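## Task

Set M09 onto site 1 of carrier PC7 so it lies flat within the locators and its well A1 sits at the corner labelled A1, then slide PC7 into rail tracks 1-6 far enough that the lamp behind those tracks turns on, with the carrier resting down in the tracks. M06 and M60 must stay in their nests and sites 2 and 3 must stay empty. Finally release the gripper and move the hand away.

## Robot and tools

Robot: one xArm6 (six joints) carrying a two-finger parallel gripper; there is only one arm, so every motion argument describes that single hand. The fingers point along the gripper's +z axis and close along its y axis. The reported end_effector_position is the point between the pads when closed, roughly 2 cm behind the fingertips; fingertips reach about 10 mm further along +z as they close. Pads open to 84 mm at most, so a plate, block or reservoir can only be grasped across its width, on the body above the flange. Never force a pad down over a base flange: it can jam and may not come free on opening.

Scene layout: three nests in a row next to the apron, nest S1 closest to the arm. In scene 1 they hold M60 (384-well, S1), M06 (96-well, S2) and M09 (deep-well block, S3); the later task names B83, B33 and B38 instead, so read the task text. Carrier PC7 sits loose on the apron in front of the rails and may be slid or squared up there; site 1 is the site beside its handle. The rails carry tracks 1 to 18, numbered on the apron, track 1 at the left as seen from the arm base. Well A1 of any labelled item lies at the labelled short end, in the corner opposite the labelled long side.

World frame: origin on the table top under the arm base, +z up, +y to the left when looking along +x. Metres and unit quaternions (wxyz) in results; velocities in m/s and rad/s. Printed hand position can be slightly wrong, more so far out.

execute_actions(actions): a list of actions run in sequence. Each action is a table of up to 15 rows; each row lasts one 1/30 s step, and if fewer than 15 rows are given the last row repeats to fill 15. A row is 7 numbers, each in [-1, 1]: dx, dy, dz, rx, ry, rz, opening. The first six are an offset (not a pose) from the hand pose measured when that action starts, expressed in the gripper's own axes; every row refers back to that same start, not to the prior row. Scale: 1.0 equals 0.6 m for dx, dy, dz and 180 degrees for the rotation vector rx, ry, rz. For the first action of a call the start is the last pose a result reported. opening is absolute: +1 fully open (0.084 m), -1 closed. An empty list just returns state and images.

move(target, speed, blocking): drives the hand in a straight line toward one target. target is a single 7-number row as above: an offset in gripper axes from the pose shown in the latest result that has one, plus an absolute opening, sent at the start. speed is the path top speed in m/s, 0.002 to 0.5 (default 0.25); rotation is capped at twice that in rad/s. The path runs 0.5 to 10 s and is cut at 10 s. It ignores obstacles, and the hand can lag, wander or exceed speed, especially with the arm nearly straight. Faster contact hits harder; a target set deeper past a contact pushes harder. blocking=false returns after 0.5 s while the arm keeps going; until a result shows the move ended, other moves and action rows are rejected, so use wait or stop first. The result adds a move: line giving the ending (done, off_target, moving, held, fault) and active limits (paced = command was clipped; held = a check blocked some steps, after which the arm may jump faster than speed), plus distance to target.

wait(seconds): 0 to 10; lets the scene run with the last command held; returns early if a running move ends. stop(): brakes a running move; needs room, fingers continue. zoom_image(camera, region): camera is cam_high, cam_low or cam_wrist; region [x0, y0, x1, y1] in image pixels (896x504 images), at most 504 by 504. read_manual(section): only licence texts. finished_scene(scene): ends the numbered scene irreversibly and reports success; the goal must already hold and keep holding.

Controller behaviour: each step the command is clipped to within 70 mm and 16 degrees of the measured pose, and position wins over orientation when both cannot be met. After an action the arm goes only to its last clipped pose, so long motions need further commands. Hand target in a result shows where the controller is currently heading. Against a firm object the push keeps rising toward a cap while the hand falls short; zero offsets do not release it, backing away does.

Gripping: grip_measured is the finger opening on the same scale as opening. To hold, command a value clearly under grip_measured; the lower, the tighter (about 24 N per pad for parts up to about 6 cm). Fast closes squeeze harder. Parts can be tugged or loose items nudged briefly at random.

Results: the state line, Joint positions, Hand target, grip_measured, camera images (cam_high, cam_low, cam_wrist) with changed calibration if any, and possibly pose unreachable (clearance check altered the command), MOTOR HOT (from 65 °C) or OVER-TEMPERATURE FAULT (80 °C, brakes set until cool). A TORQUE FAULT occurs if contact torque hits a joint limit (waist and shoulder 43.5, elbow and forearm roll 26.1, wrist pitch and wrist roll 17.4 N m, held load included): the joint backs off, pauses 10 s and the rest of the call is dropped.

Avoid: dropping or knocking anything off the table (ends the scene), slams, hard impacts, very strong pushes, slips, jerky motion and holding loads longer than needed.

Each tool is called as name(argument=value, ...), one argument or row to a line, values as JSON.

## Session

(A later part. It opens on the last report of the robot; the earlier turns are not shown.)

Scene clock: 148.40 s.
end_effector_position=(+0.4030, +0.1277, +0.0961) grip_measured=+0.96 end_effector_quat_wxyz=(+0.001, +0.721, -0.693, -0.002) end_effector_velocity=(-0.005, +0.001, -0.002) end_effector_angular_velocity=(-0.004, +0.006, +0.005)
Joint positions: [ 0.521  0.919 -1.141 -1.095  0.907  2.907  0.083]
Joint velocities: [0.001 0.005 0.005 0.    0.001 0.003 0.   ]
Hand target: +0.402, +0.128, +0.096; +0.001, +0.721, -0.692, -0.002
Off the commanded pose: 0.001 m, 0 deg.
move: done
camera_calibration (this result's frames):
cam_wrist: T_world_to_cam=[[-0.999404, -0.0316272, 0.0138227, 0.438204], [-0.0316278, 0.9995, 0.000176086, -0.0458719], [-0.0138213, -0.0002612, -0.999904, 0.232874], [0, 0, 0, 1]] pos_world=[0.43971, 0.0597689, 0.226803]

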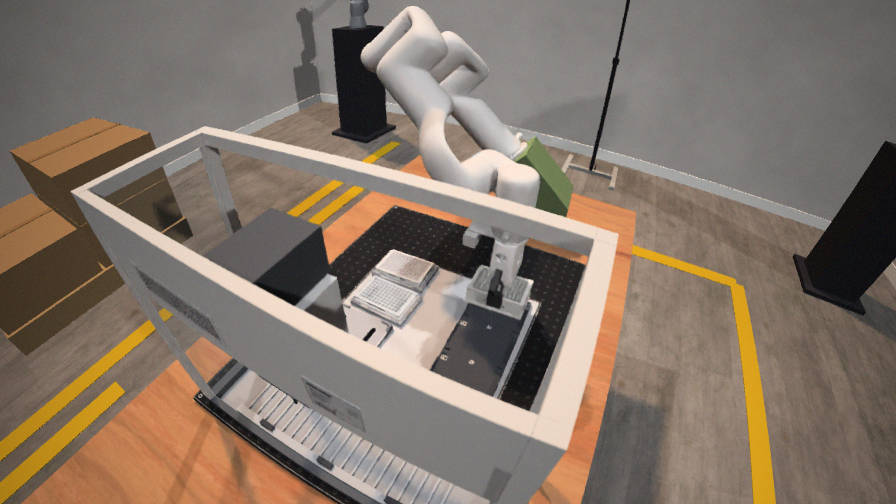

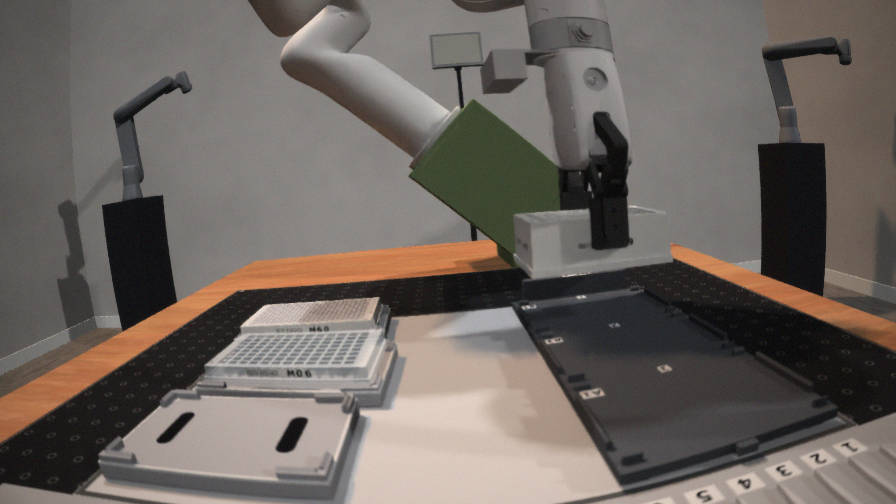

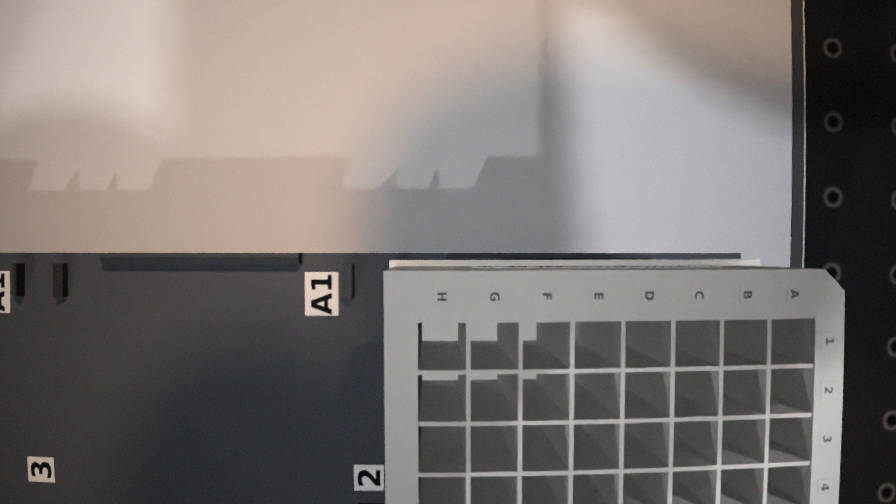

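move(
  target=[-0.007,0,0.04,0,0,0,0.3],
  speed=0.03,
)

zoom_image(
  camera="cam_low",
  region=[480, 200, 740, 360],
)

zoom_image(
  camera="cam_high",
  region=[430, 240, 570, 350],
)

Scene clock: 153.47 s.
end_effector_position=(+0.4029, +0.1319, +0.0723) grip_measured=+0.96 end_effector_quat_wxyz=(+0.001, +0.721, -0.693, -0.002) end_effector_velocity=(+0.001, -0.000, +0.000) end_effector_angular_velocity=(+0.000, -0.002, -0.001)
Joint positions: [ 0.484  0.975 -1.17  -1.148  0.888  2.935  0.083]
Joint velocities: [-0.    -0.    -0.002 -0.001  0.    -0.    -0.   ]
Hand target: +0.403, +0.132, +0.072; +0.001, +0.721, -0.693, -0.002
Off the commanded pose: 0.000 m, 0 deg.
move: done
camera_calibration (this result's frames):
cam_wrist: T_world_to_cam=[[-0.999408, -0.0315421, 0.0137703, 0.438526], [-0.0315393, 0.999502, 0.000420272, -0.0501527], [-0.0137768, -0.000014284, -0.999905, 0.209009], [0, 0, 0, 1]] pos_world=[0.439563, 0.0639628, 0.202971]

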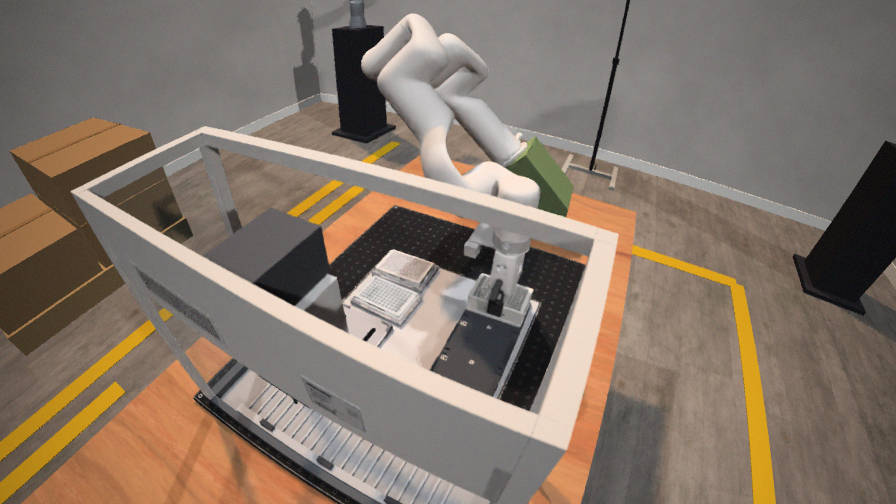

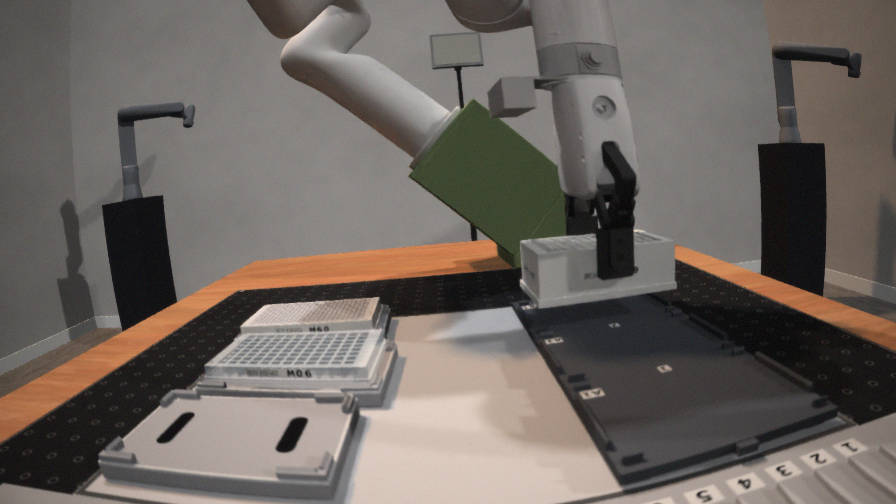

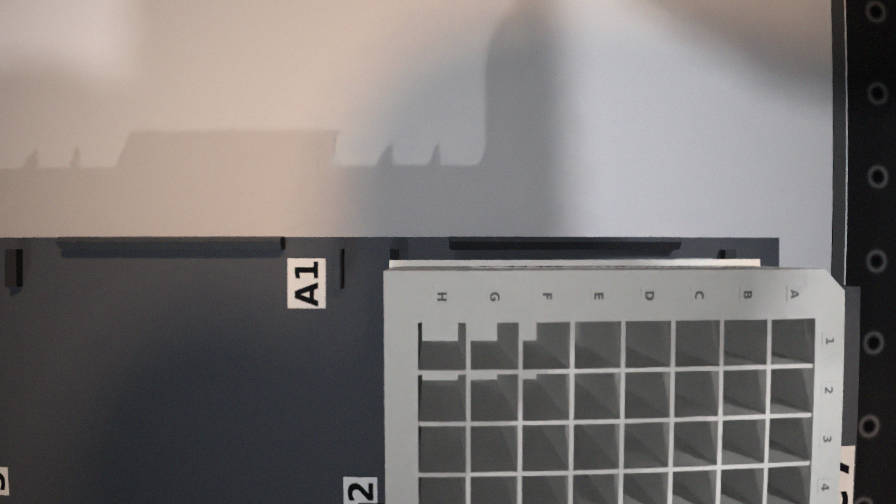

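Region (480, 200, 740, 360) of cam_low's 896x504 image, scaled by 1.938, with more detail than that image has; it fills the top 310 rows of this view, and the rest is white.

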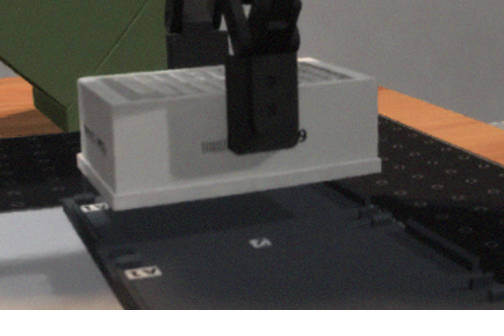

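Region (430, 240, 570, 350) of cam_high's 896x504 image, scaled by 3.600, with more detail than that image has; it fills the top 396 rows of this view, and the rest is white.

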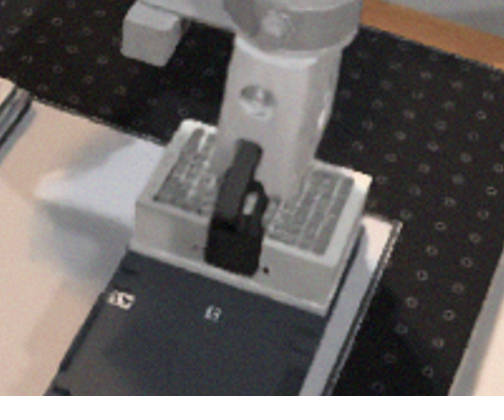

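move(
  target=[0,0,0.014,0,0,0,0.3],
  speed=0.02,
)

zoom_image(
  camera="cam_wrist",
  region=[330, 210, 830, 300],
)

zoom_image(
  camera="cam_low",
  region=[480, 200, 740, 360],
)

Scene clock: 160.10 s.
end_effector_position=(+0.4028, +0.1319, +0.0639) grip_measured=+0.96 end_effector_quat_wxyz=(+0.001, +0.721, -0.693, -0.002) end_effector_velocity=(+0.002, +0.000, +0.001) end_effector_angular_velocity=(+0.002, -0.005, +0.000)
Joint positions: [ 0.469  0.992 -1.177 -1.169  0.882  2.943  0.083]
Joint velocities: [ 0.    -0.    -0.003 -0.003 -0.001 -0.    -0.   ]
Hand target: +0.403, +0.132, +0.064; +0.001, +0.721, -0.693, -0.002
Off the commanded pose: 0.000 m, 0 deg.
move: done
camera_calibration (this result's frames):
cam_wrist: T_world_to_cam=[[-0.999404, -0.0315893, 0.0138925, 0.438573], [-0.0315859, 0.999501, 0.000461315, -0.0501521], [-0.0139001, 0.0000222338, -0.999903, 0.200714], [0, 0, 0, 1]] pos_world=[0.439518, 0.0639768, 0.194625]

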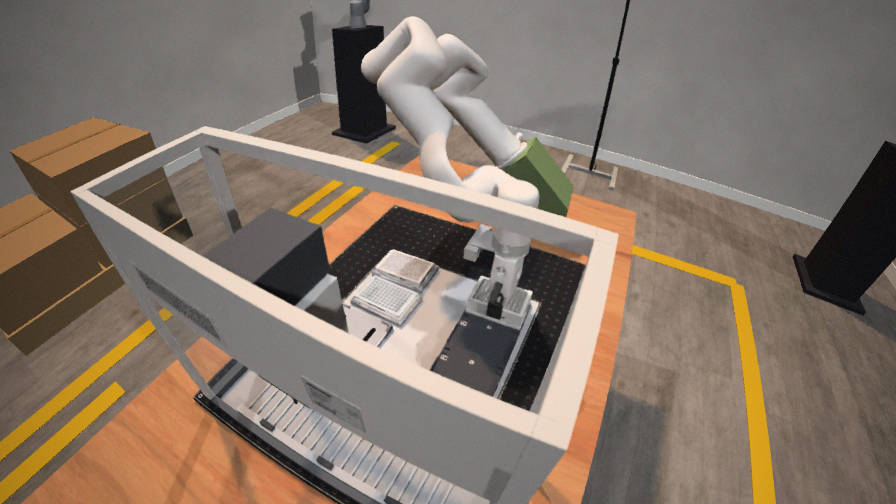

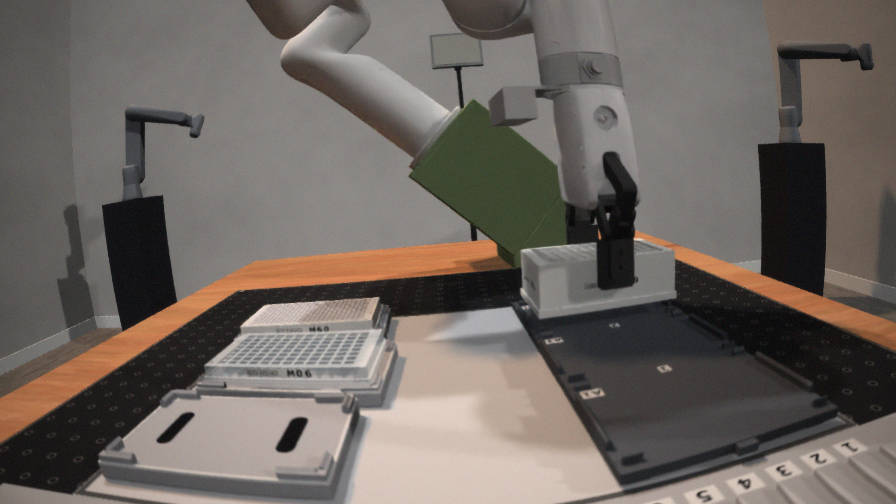

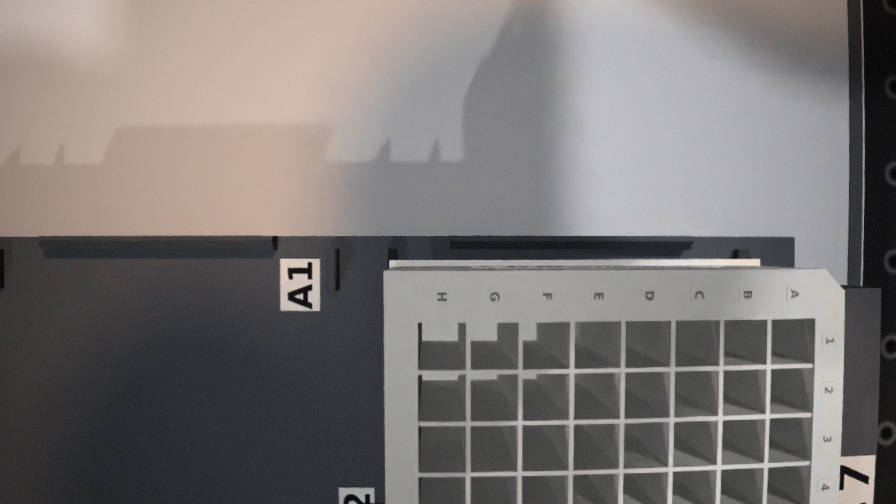

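Region (330, 210, 830, 300) of cam_wrist's 896x504 image, scaled by 1.008, with more detail than that image has; it fills the top 91 rows of this view, and the rest is white.

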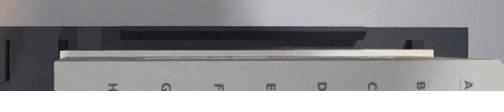

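Region (480, 200, 740, 360) of cam_low's 896x504 image, scaled by 1.938, with more detail than that image has; it fills the top 310 rows of this view, and the rest is white.

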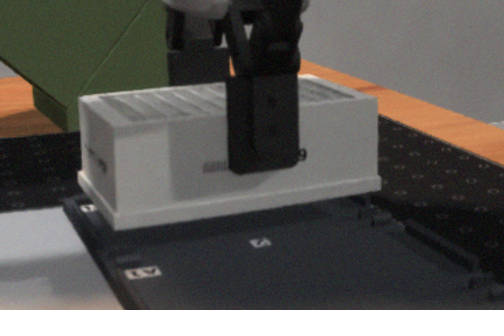

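move(
  target=[0.003,0.001,0,0,0,0,0.3],
  speed=0.01,
)

move(
  target=[0,0,0.014,0,0,0,0.3],
  speed=0.008,
)

zoom_image(
  camera="cam_low",
  region=[480, 200, 740, 360],
)

Scene clock: 170.47 s.
end_effector_position=(+0.4023, +0.1301, +0.0639) grip_measured=+0.96 end_effector_quat_wxyz=(+0.001, +0.721, -0.693, -0.002) end_effector_velocity=(-0.000, -0.000, +0.000) end_effector_angular_velocity=(-0.001, -0.000, +0.000)
Joint positions: [ 0.467  0.986 -1.171 -1.172  0.881  2.944  0.083]
Joint velocities: [ 0.    -0.     0.001 -0.     0.001  0.     0.   ]
Hand target: +0.402, +0.130, +0.064; +0.001, +0.721, -0.693, -0.002
Off the commanded pose: 0.000 m, 0 deg.
move: done
camera_calibration (this result's frames):
cam_wrist: T_world_to_cam=[[-0.999405, -0.0315793, 0.0138936, 0.437989], [-0.0315758, 0.999501, 0.000474761, -0.0483698], [-0.0139016, 0.000035778, -0.999903, 0.200713], [0, 0, 0, 1]] pos_world=[0.438991, 0.0621698, 0.194631]

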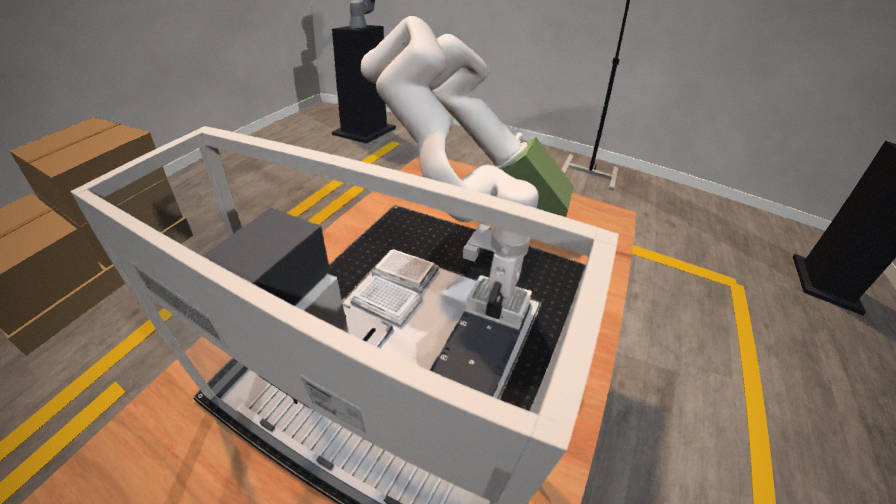

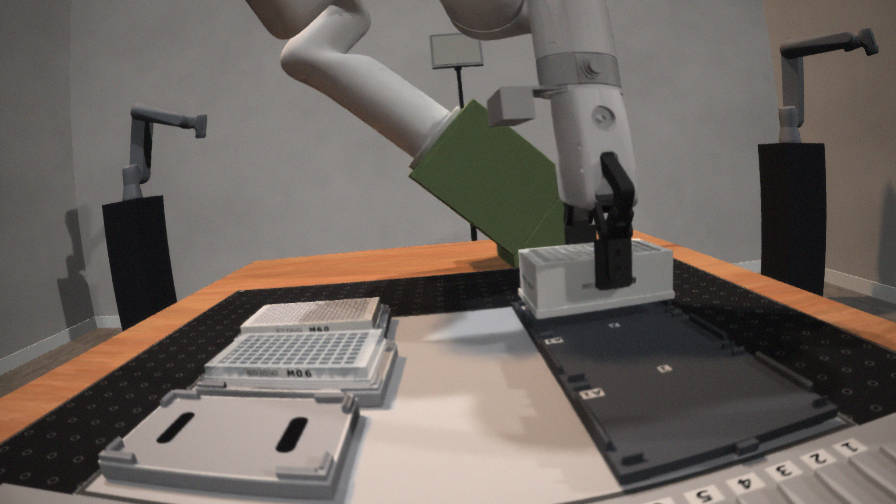

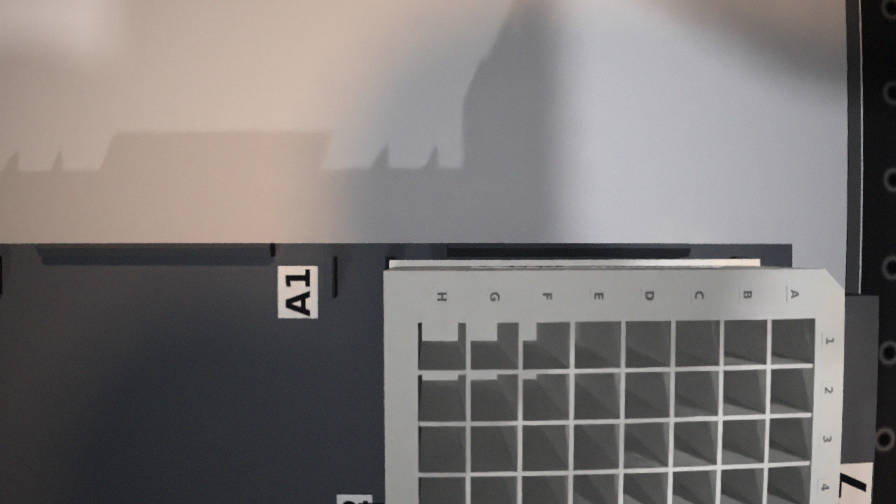

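Scene clock: 171.73 s.
end_effector_position=(+0.4022, +0.1302, +0.0556) grip_measured=+0.96 end_effector_quat_wxyz=(+0.001, +0.721, -0.693, -0.002) end_effector_velocity=(+0.001, -0.000, +0.000) end_effector_angular_velocity=(+0.000, -0.001, +0.000)
Joint positions: [ 0.451  1.003 -1.179 -1.192  0.875  2.952  0.083]
Joint velocities: [-0.001 -0.    -0.001 -0.001 -0.    -0.001  0.   ]
Hand target: +0.402, +0.130, +0.056; +0.001, +0.721, -0.693, -0.002
Off the commanded pose: 0.000 m, 0 deg.
move: done
camera_calibration (this result's frames):
cam_wrist: T_world_to_cam=[[-0.999403, -0.0316053, 0.0139665, 0.438062], [-0.031601, 0.9995, 0.000532924, -0.0483798], [-0.0139763, 0.0000912519, -0.999902, 0.192381], [0, 0, 0, 1]] pos_world=[0.43896, 0.0621832, 0.18627]

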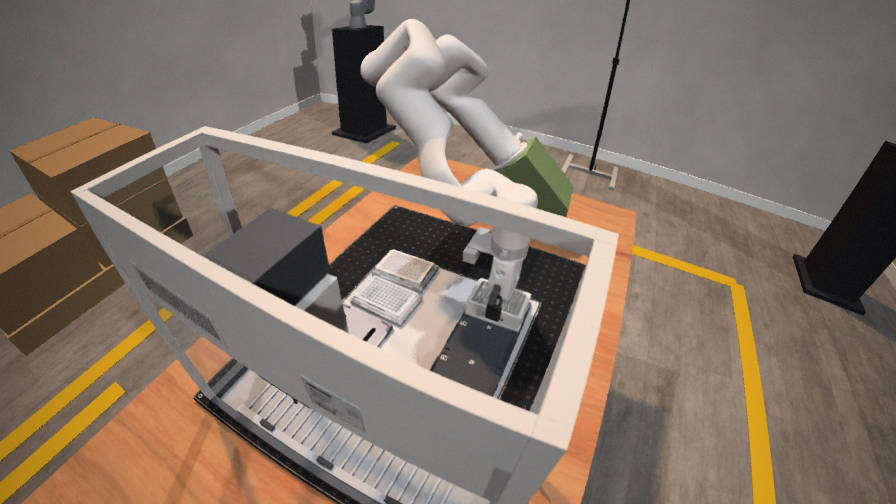

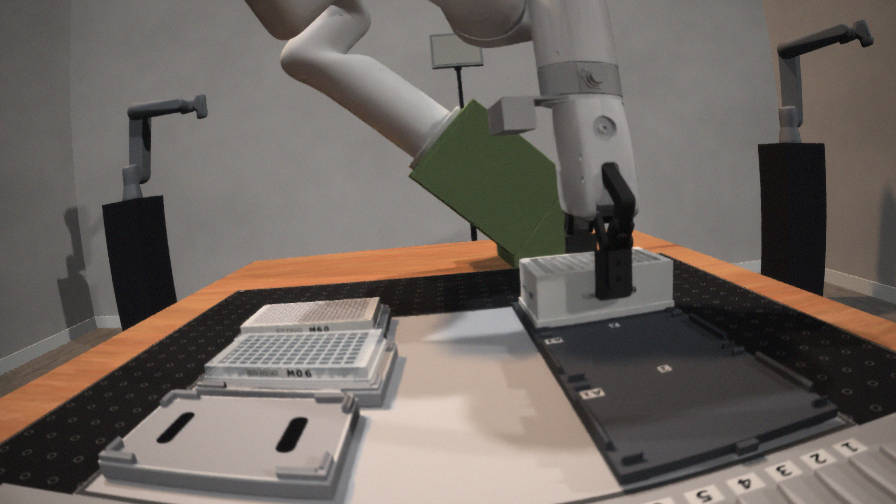

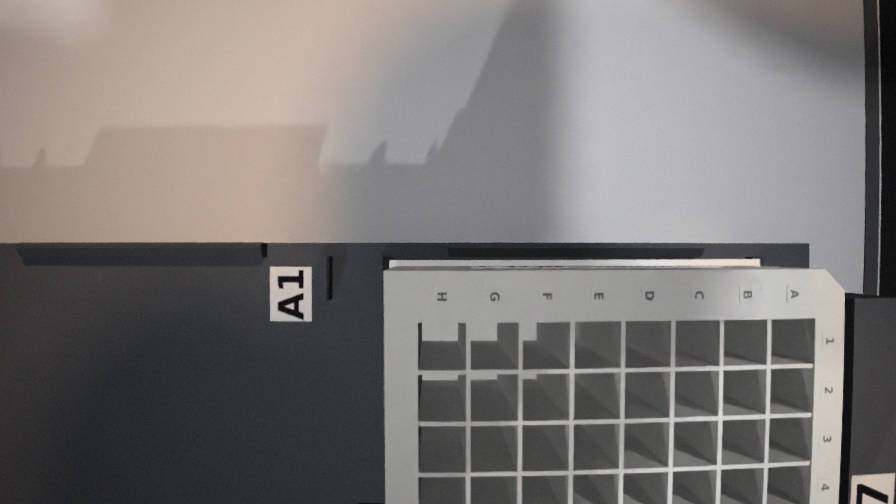

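Region (480, 200, 740, 360) of cam_low's 896x504 image, scaled by 1.938, with more detail than that image has; it fills the top 310 rows of this view, and the rest is white.

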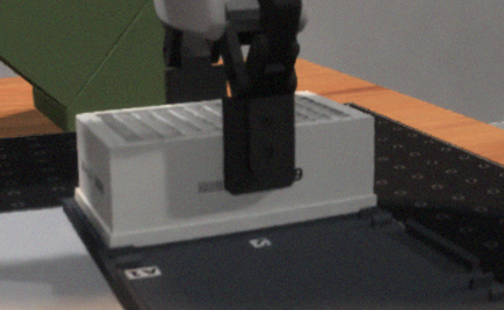

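Locators seem chamfered. Continue slowly.

move(
  target=[0,0,0.008,0,0,0,0.3],
  speed=0.005,
)

zoom_image(
  camera="cam_low",
  region=[480, 200, 740, 360],
)

Scene clock: 176.33 s.
end_effector_position=(+0.4031, +0.1305, +0.0518) grip_measured=+0.96 end_effector_quat_wxyz=(-0.001, +0.721, -0.693, -0.002) end_effector_velocity=(-0.000, -0.000, -0.001) end_effector_angular_velocity=(-0.001, +0.000, +0.002)
Joint positions: [ 0.444  1.011 -1.185 -1.204  0.871  2.957  0.083]
Joint velocities: [-0.001  0.002  0.    -0.002  0.001  0.     0.   ]
Hand target: +0.402, +0.130, +0.051; +0.001, +0.721, -0.693, -0.002
Off the commanded pose: 0.001 m, 0 deg.
move: done
camera_calibration (this result's frames):
cam_wrist: T_world_to_cam=[[-0.999451, -0.0309397, 0.0118235, 0.439052], [-0.0309196, 0.99952, 0.00188218, -0.0490665], [-0.0118761, 0.00151557, -0.999928, 0.187614], [0, 0, 0, 1]] pos_world=[0.439522, 0.0623428, 0.182502]

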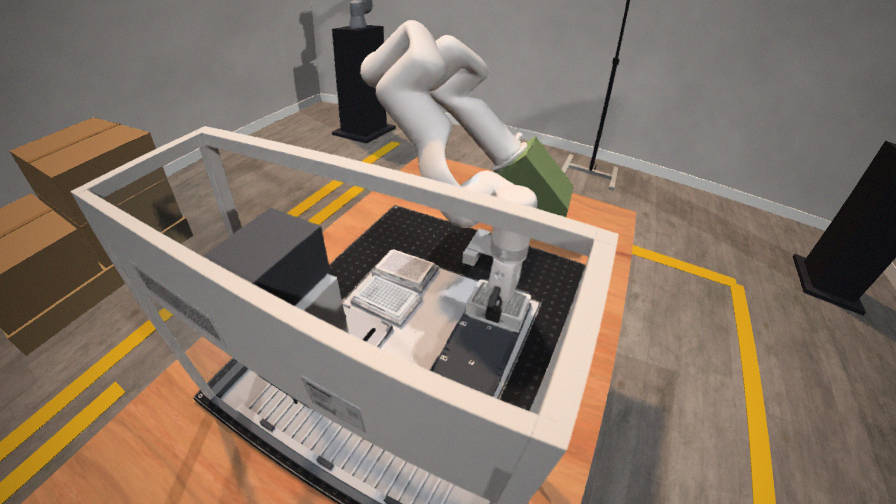

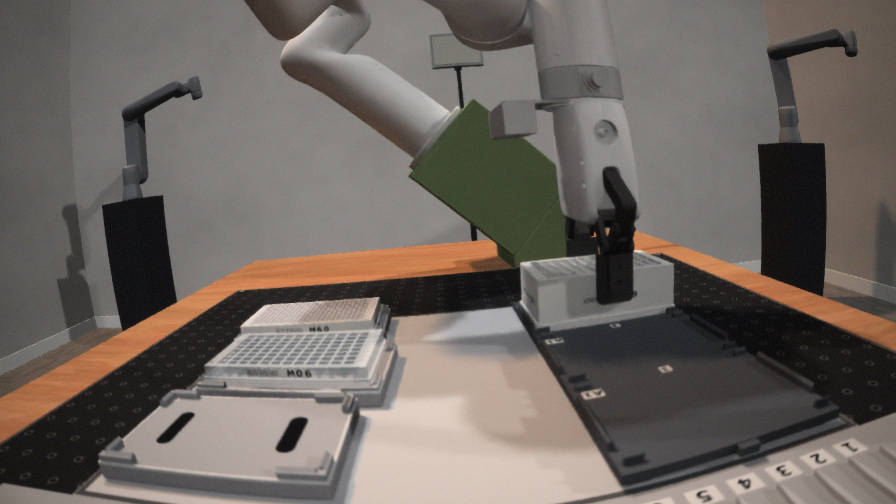

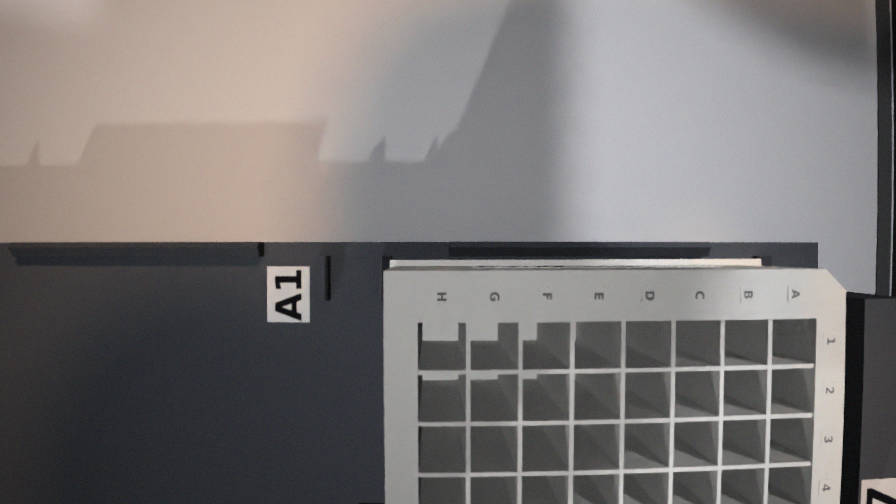

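Region (480, 200, 740, 360) of cam_low's 896x504 image, scaled by 1.938, with more detail than that image has; it fills the top 310 rows of this view, and the rest is white.

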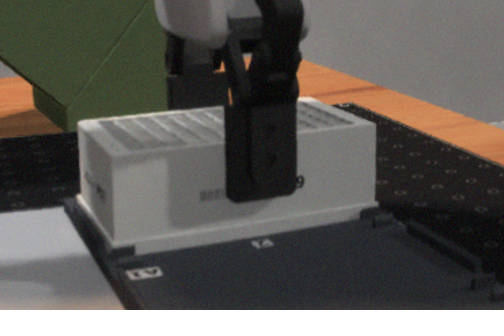

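Appears seated. Release and lift to check.

execute_actions(
  actions=[
    [[0,0,-0.002,0,0,0,1]],
    [[0,0,0,0,0,0,1]],
  ],
)

move(
  target=[0,0,-0.07,0,0,0,1],
  speed=0.03,
)

move(
  target=[-0.1,-0.1,-0.4,0,0,0.008,1],
)

zoom_image(
  camera="cam_low",
  region=[480, 200, 740, 360],
)

Scene clock: 182.30 s.
end_effector_position=(+0.4012, +0.1302, +0.0518) grip_measured=+1.00 end_effector_quat_wxyz=(+0.001, +0.721, -0.693, -0.002) end_effector_velocity=(-0.000, +0.000, +0.000) end_effector_angular_velocity=(-0.001, -0.001, +0.001)
Joint positions: [ 0.445  1.01  -1.181 -1.2    0.873  2.956  0.084]
Joint velocities: [ 0.001 -0.     0.     0.     0.001 -0.    -0.   ]
Hand target: +0.401, +0.130, +0.052; +0.001, +0.721, -0.693, -0.002
Off the commanded pose: 0.000 m, 0 deg.
camera_calibration (this result's frames):
cam_wrist: T_world_to_cam=[[-0.999351, -0.0325905, 0.0153398, 0.437128], [-0.0325944, 0.999469, -0.0000044074, -0.04802], [-0.0153315, -0.000504395, -0.999882, 0.189235], [0, 0, 0, 1]] pos_world=[0.438181, 0.0623362, 0.182507]

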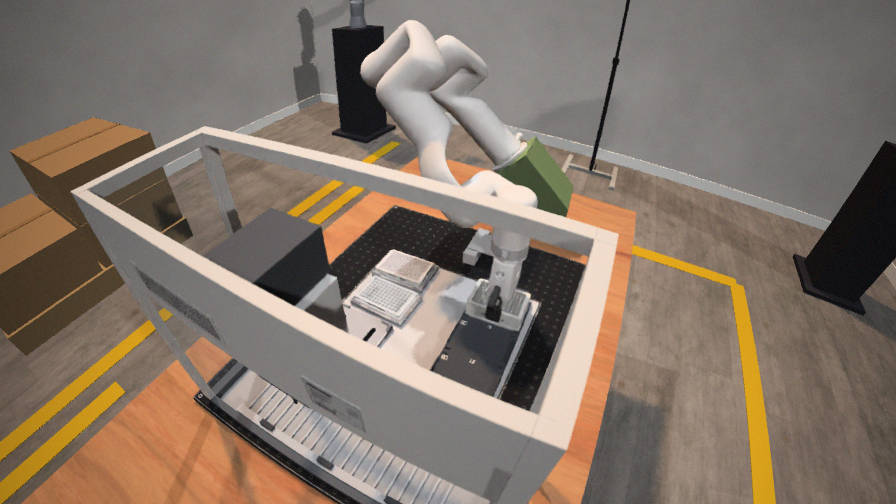

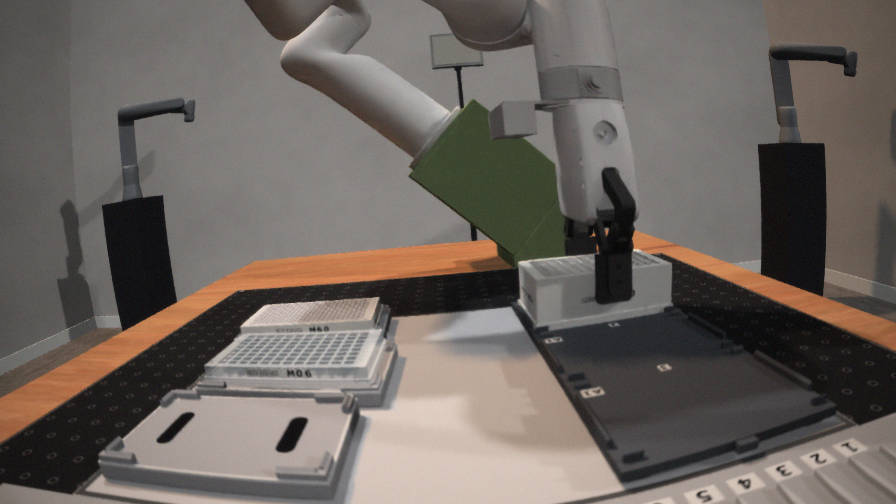

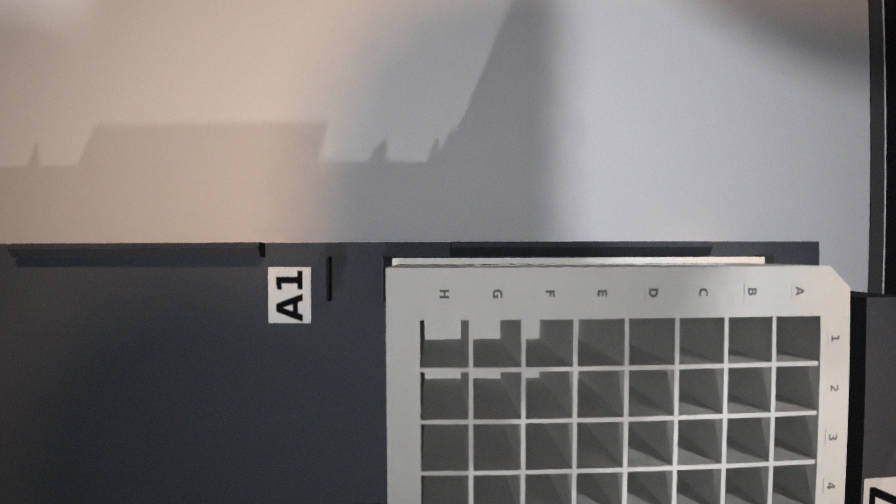

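Scene clock: 184.00 s.
end_effector_position=(+0.4013, +0.1301, +0.0936) grip_measured=+1.00 end_effector_quat_wxyz=(+0.001, +0.721, -0.693, -0.002) end_effector_velocity=(-0.001, -0.000, -0.000) end_effector_angular_velocity=(-0.001, +0.002, +0.003)
Joint positions: [ 0.522  0.929 -1.145 -1.097  0.905  2.912  0.084]
Joint velocities: [ 0.     0.     0.002  0.001  0.001 -0.002  0.   ]
Hand target: +0.401, +0.130, +0.094; +0.001, +0.721, -0.693, -0.002
Off the commanded pose: 0.000 m, 0 deg.
move: done
camera_calibration (this result's frames):
cam_wrist: T_world_to_cam=[[-0.99935, -0.0326389, 0.0153098, 0.436593], [-0.0326494, 0.999467, -0.000436502, -0.0478739], [-0.0152874, -0.000936076, -0.999883, 0.231015], [0, 0, 0, 1]] pos_world=[0.438278, 0.0623146, 0.224283]

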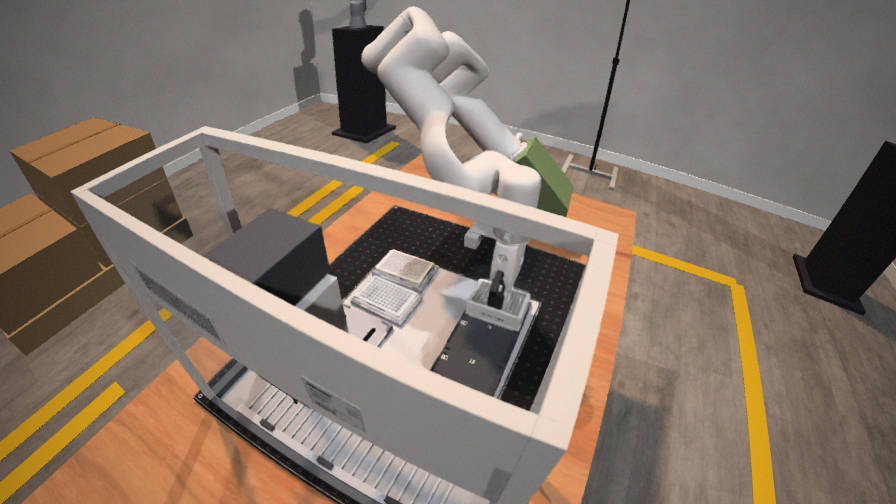

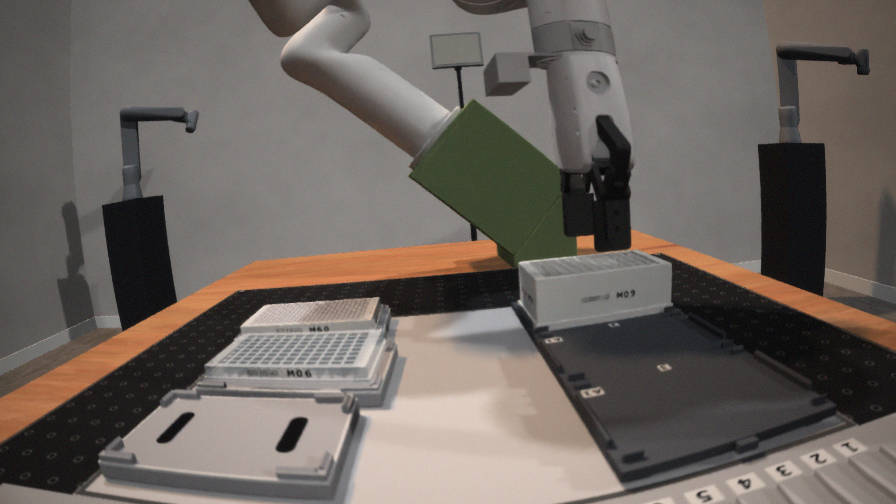

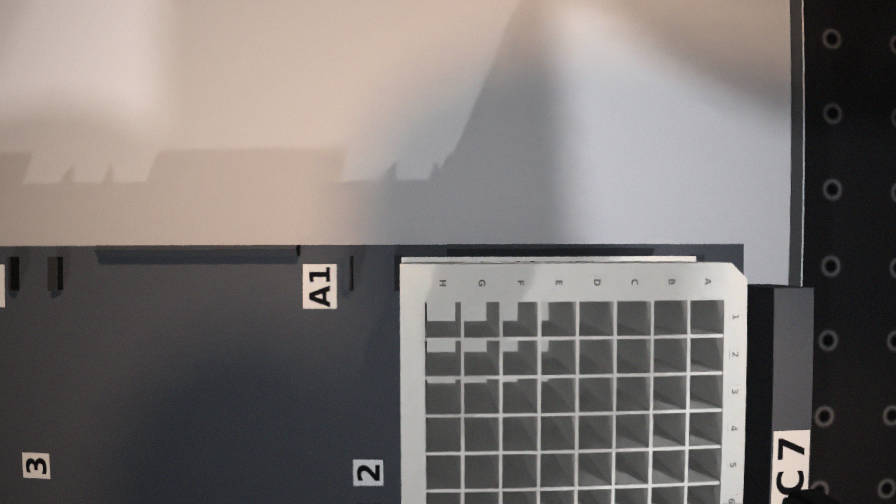

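Scene clock: 185.50 s.
end_effector_position=(+0.4600, +0.1925, +0.3320) grip_measured=+1.00 end_effector_quat_wxyz=(+0.002, +0.713, -0.701, -0.001) end_effector_velocity=(+0.004, +0.000, +0.008) end_effector_angular_velocity=(+0.010, -0.009, -0.006)
Joint positions: [ 0.892  0.949 -1.691 -0.626  1.379  2.63   0.084]
Joint velocities: [ 0.004 -0.003 -0.016  0.002  0.004 -0.003  0.   ]
Hand target: +0.460, +0.193, +0.333; +0.001, +0.713, -0.702, -0.001
Off the commanded pose: 0.001 m, 0 deg.
move: done
camera_calibration (this result's frames):
cam_wrist: T_world_to_cam=[[-0.999856, -0.00794043, 0.0150241, 0.489155], [-0.00798639, 0.999964, -0.00300196, -0.118746], [-0.0149997, -0.00312152, -0.999883, 0.470608], [0, 0, 0, 1]] pos_world=[0.495195, 0.124094, 0.462847]

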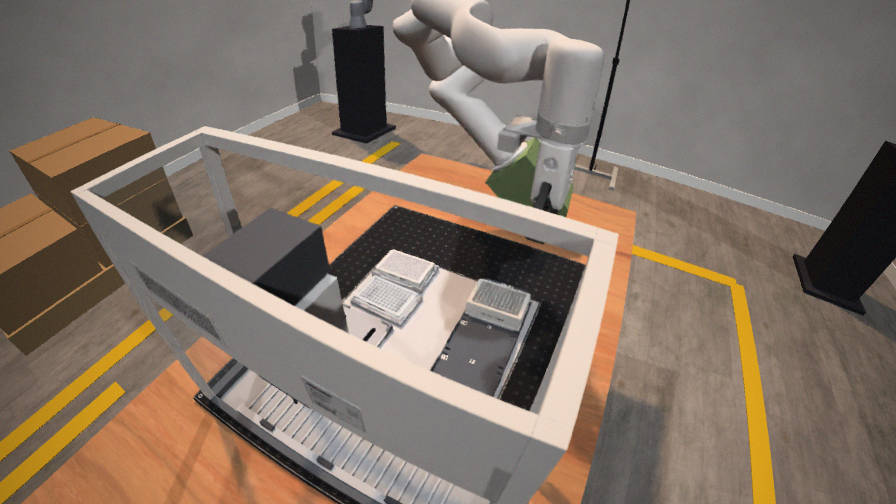

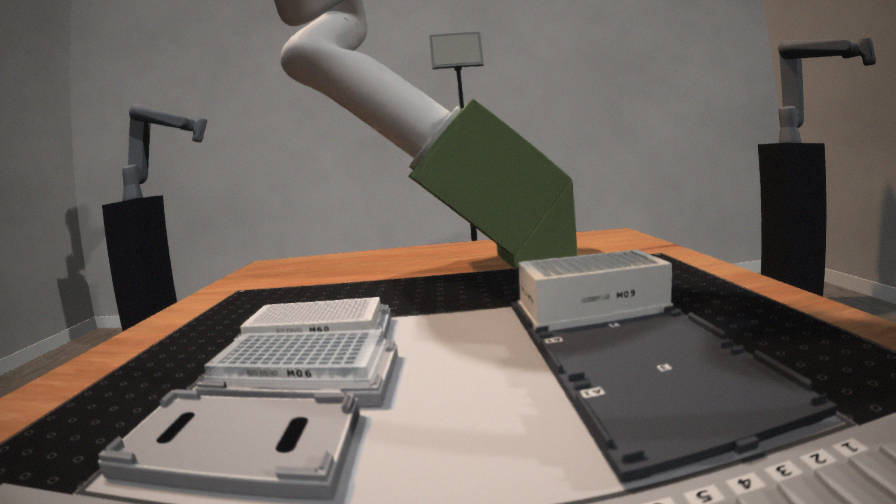

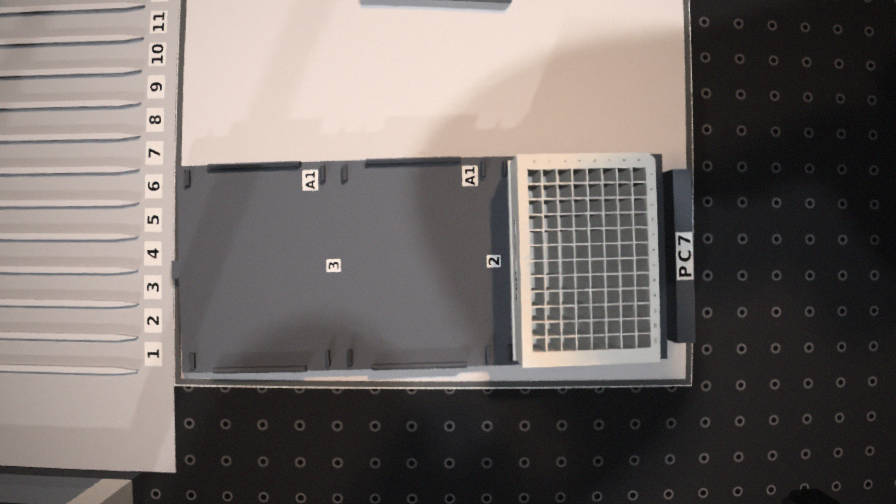

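Region (480, 200, 740, 360) of cam_low's 896x504 image, scaled by 1.938, with more detail than that image has; it fills the top 310 rows of this view, and the rest is white.

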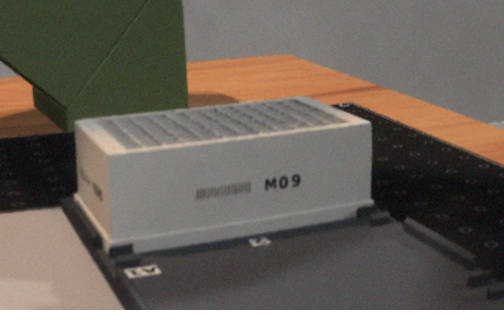

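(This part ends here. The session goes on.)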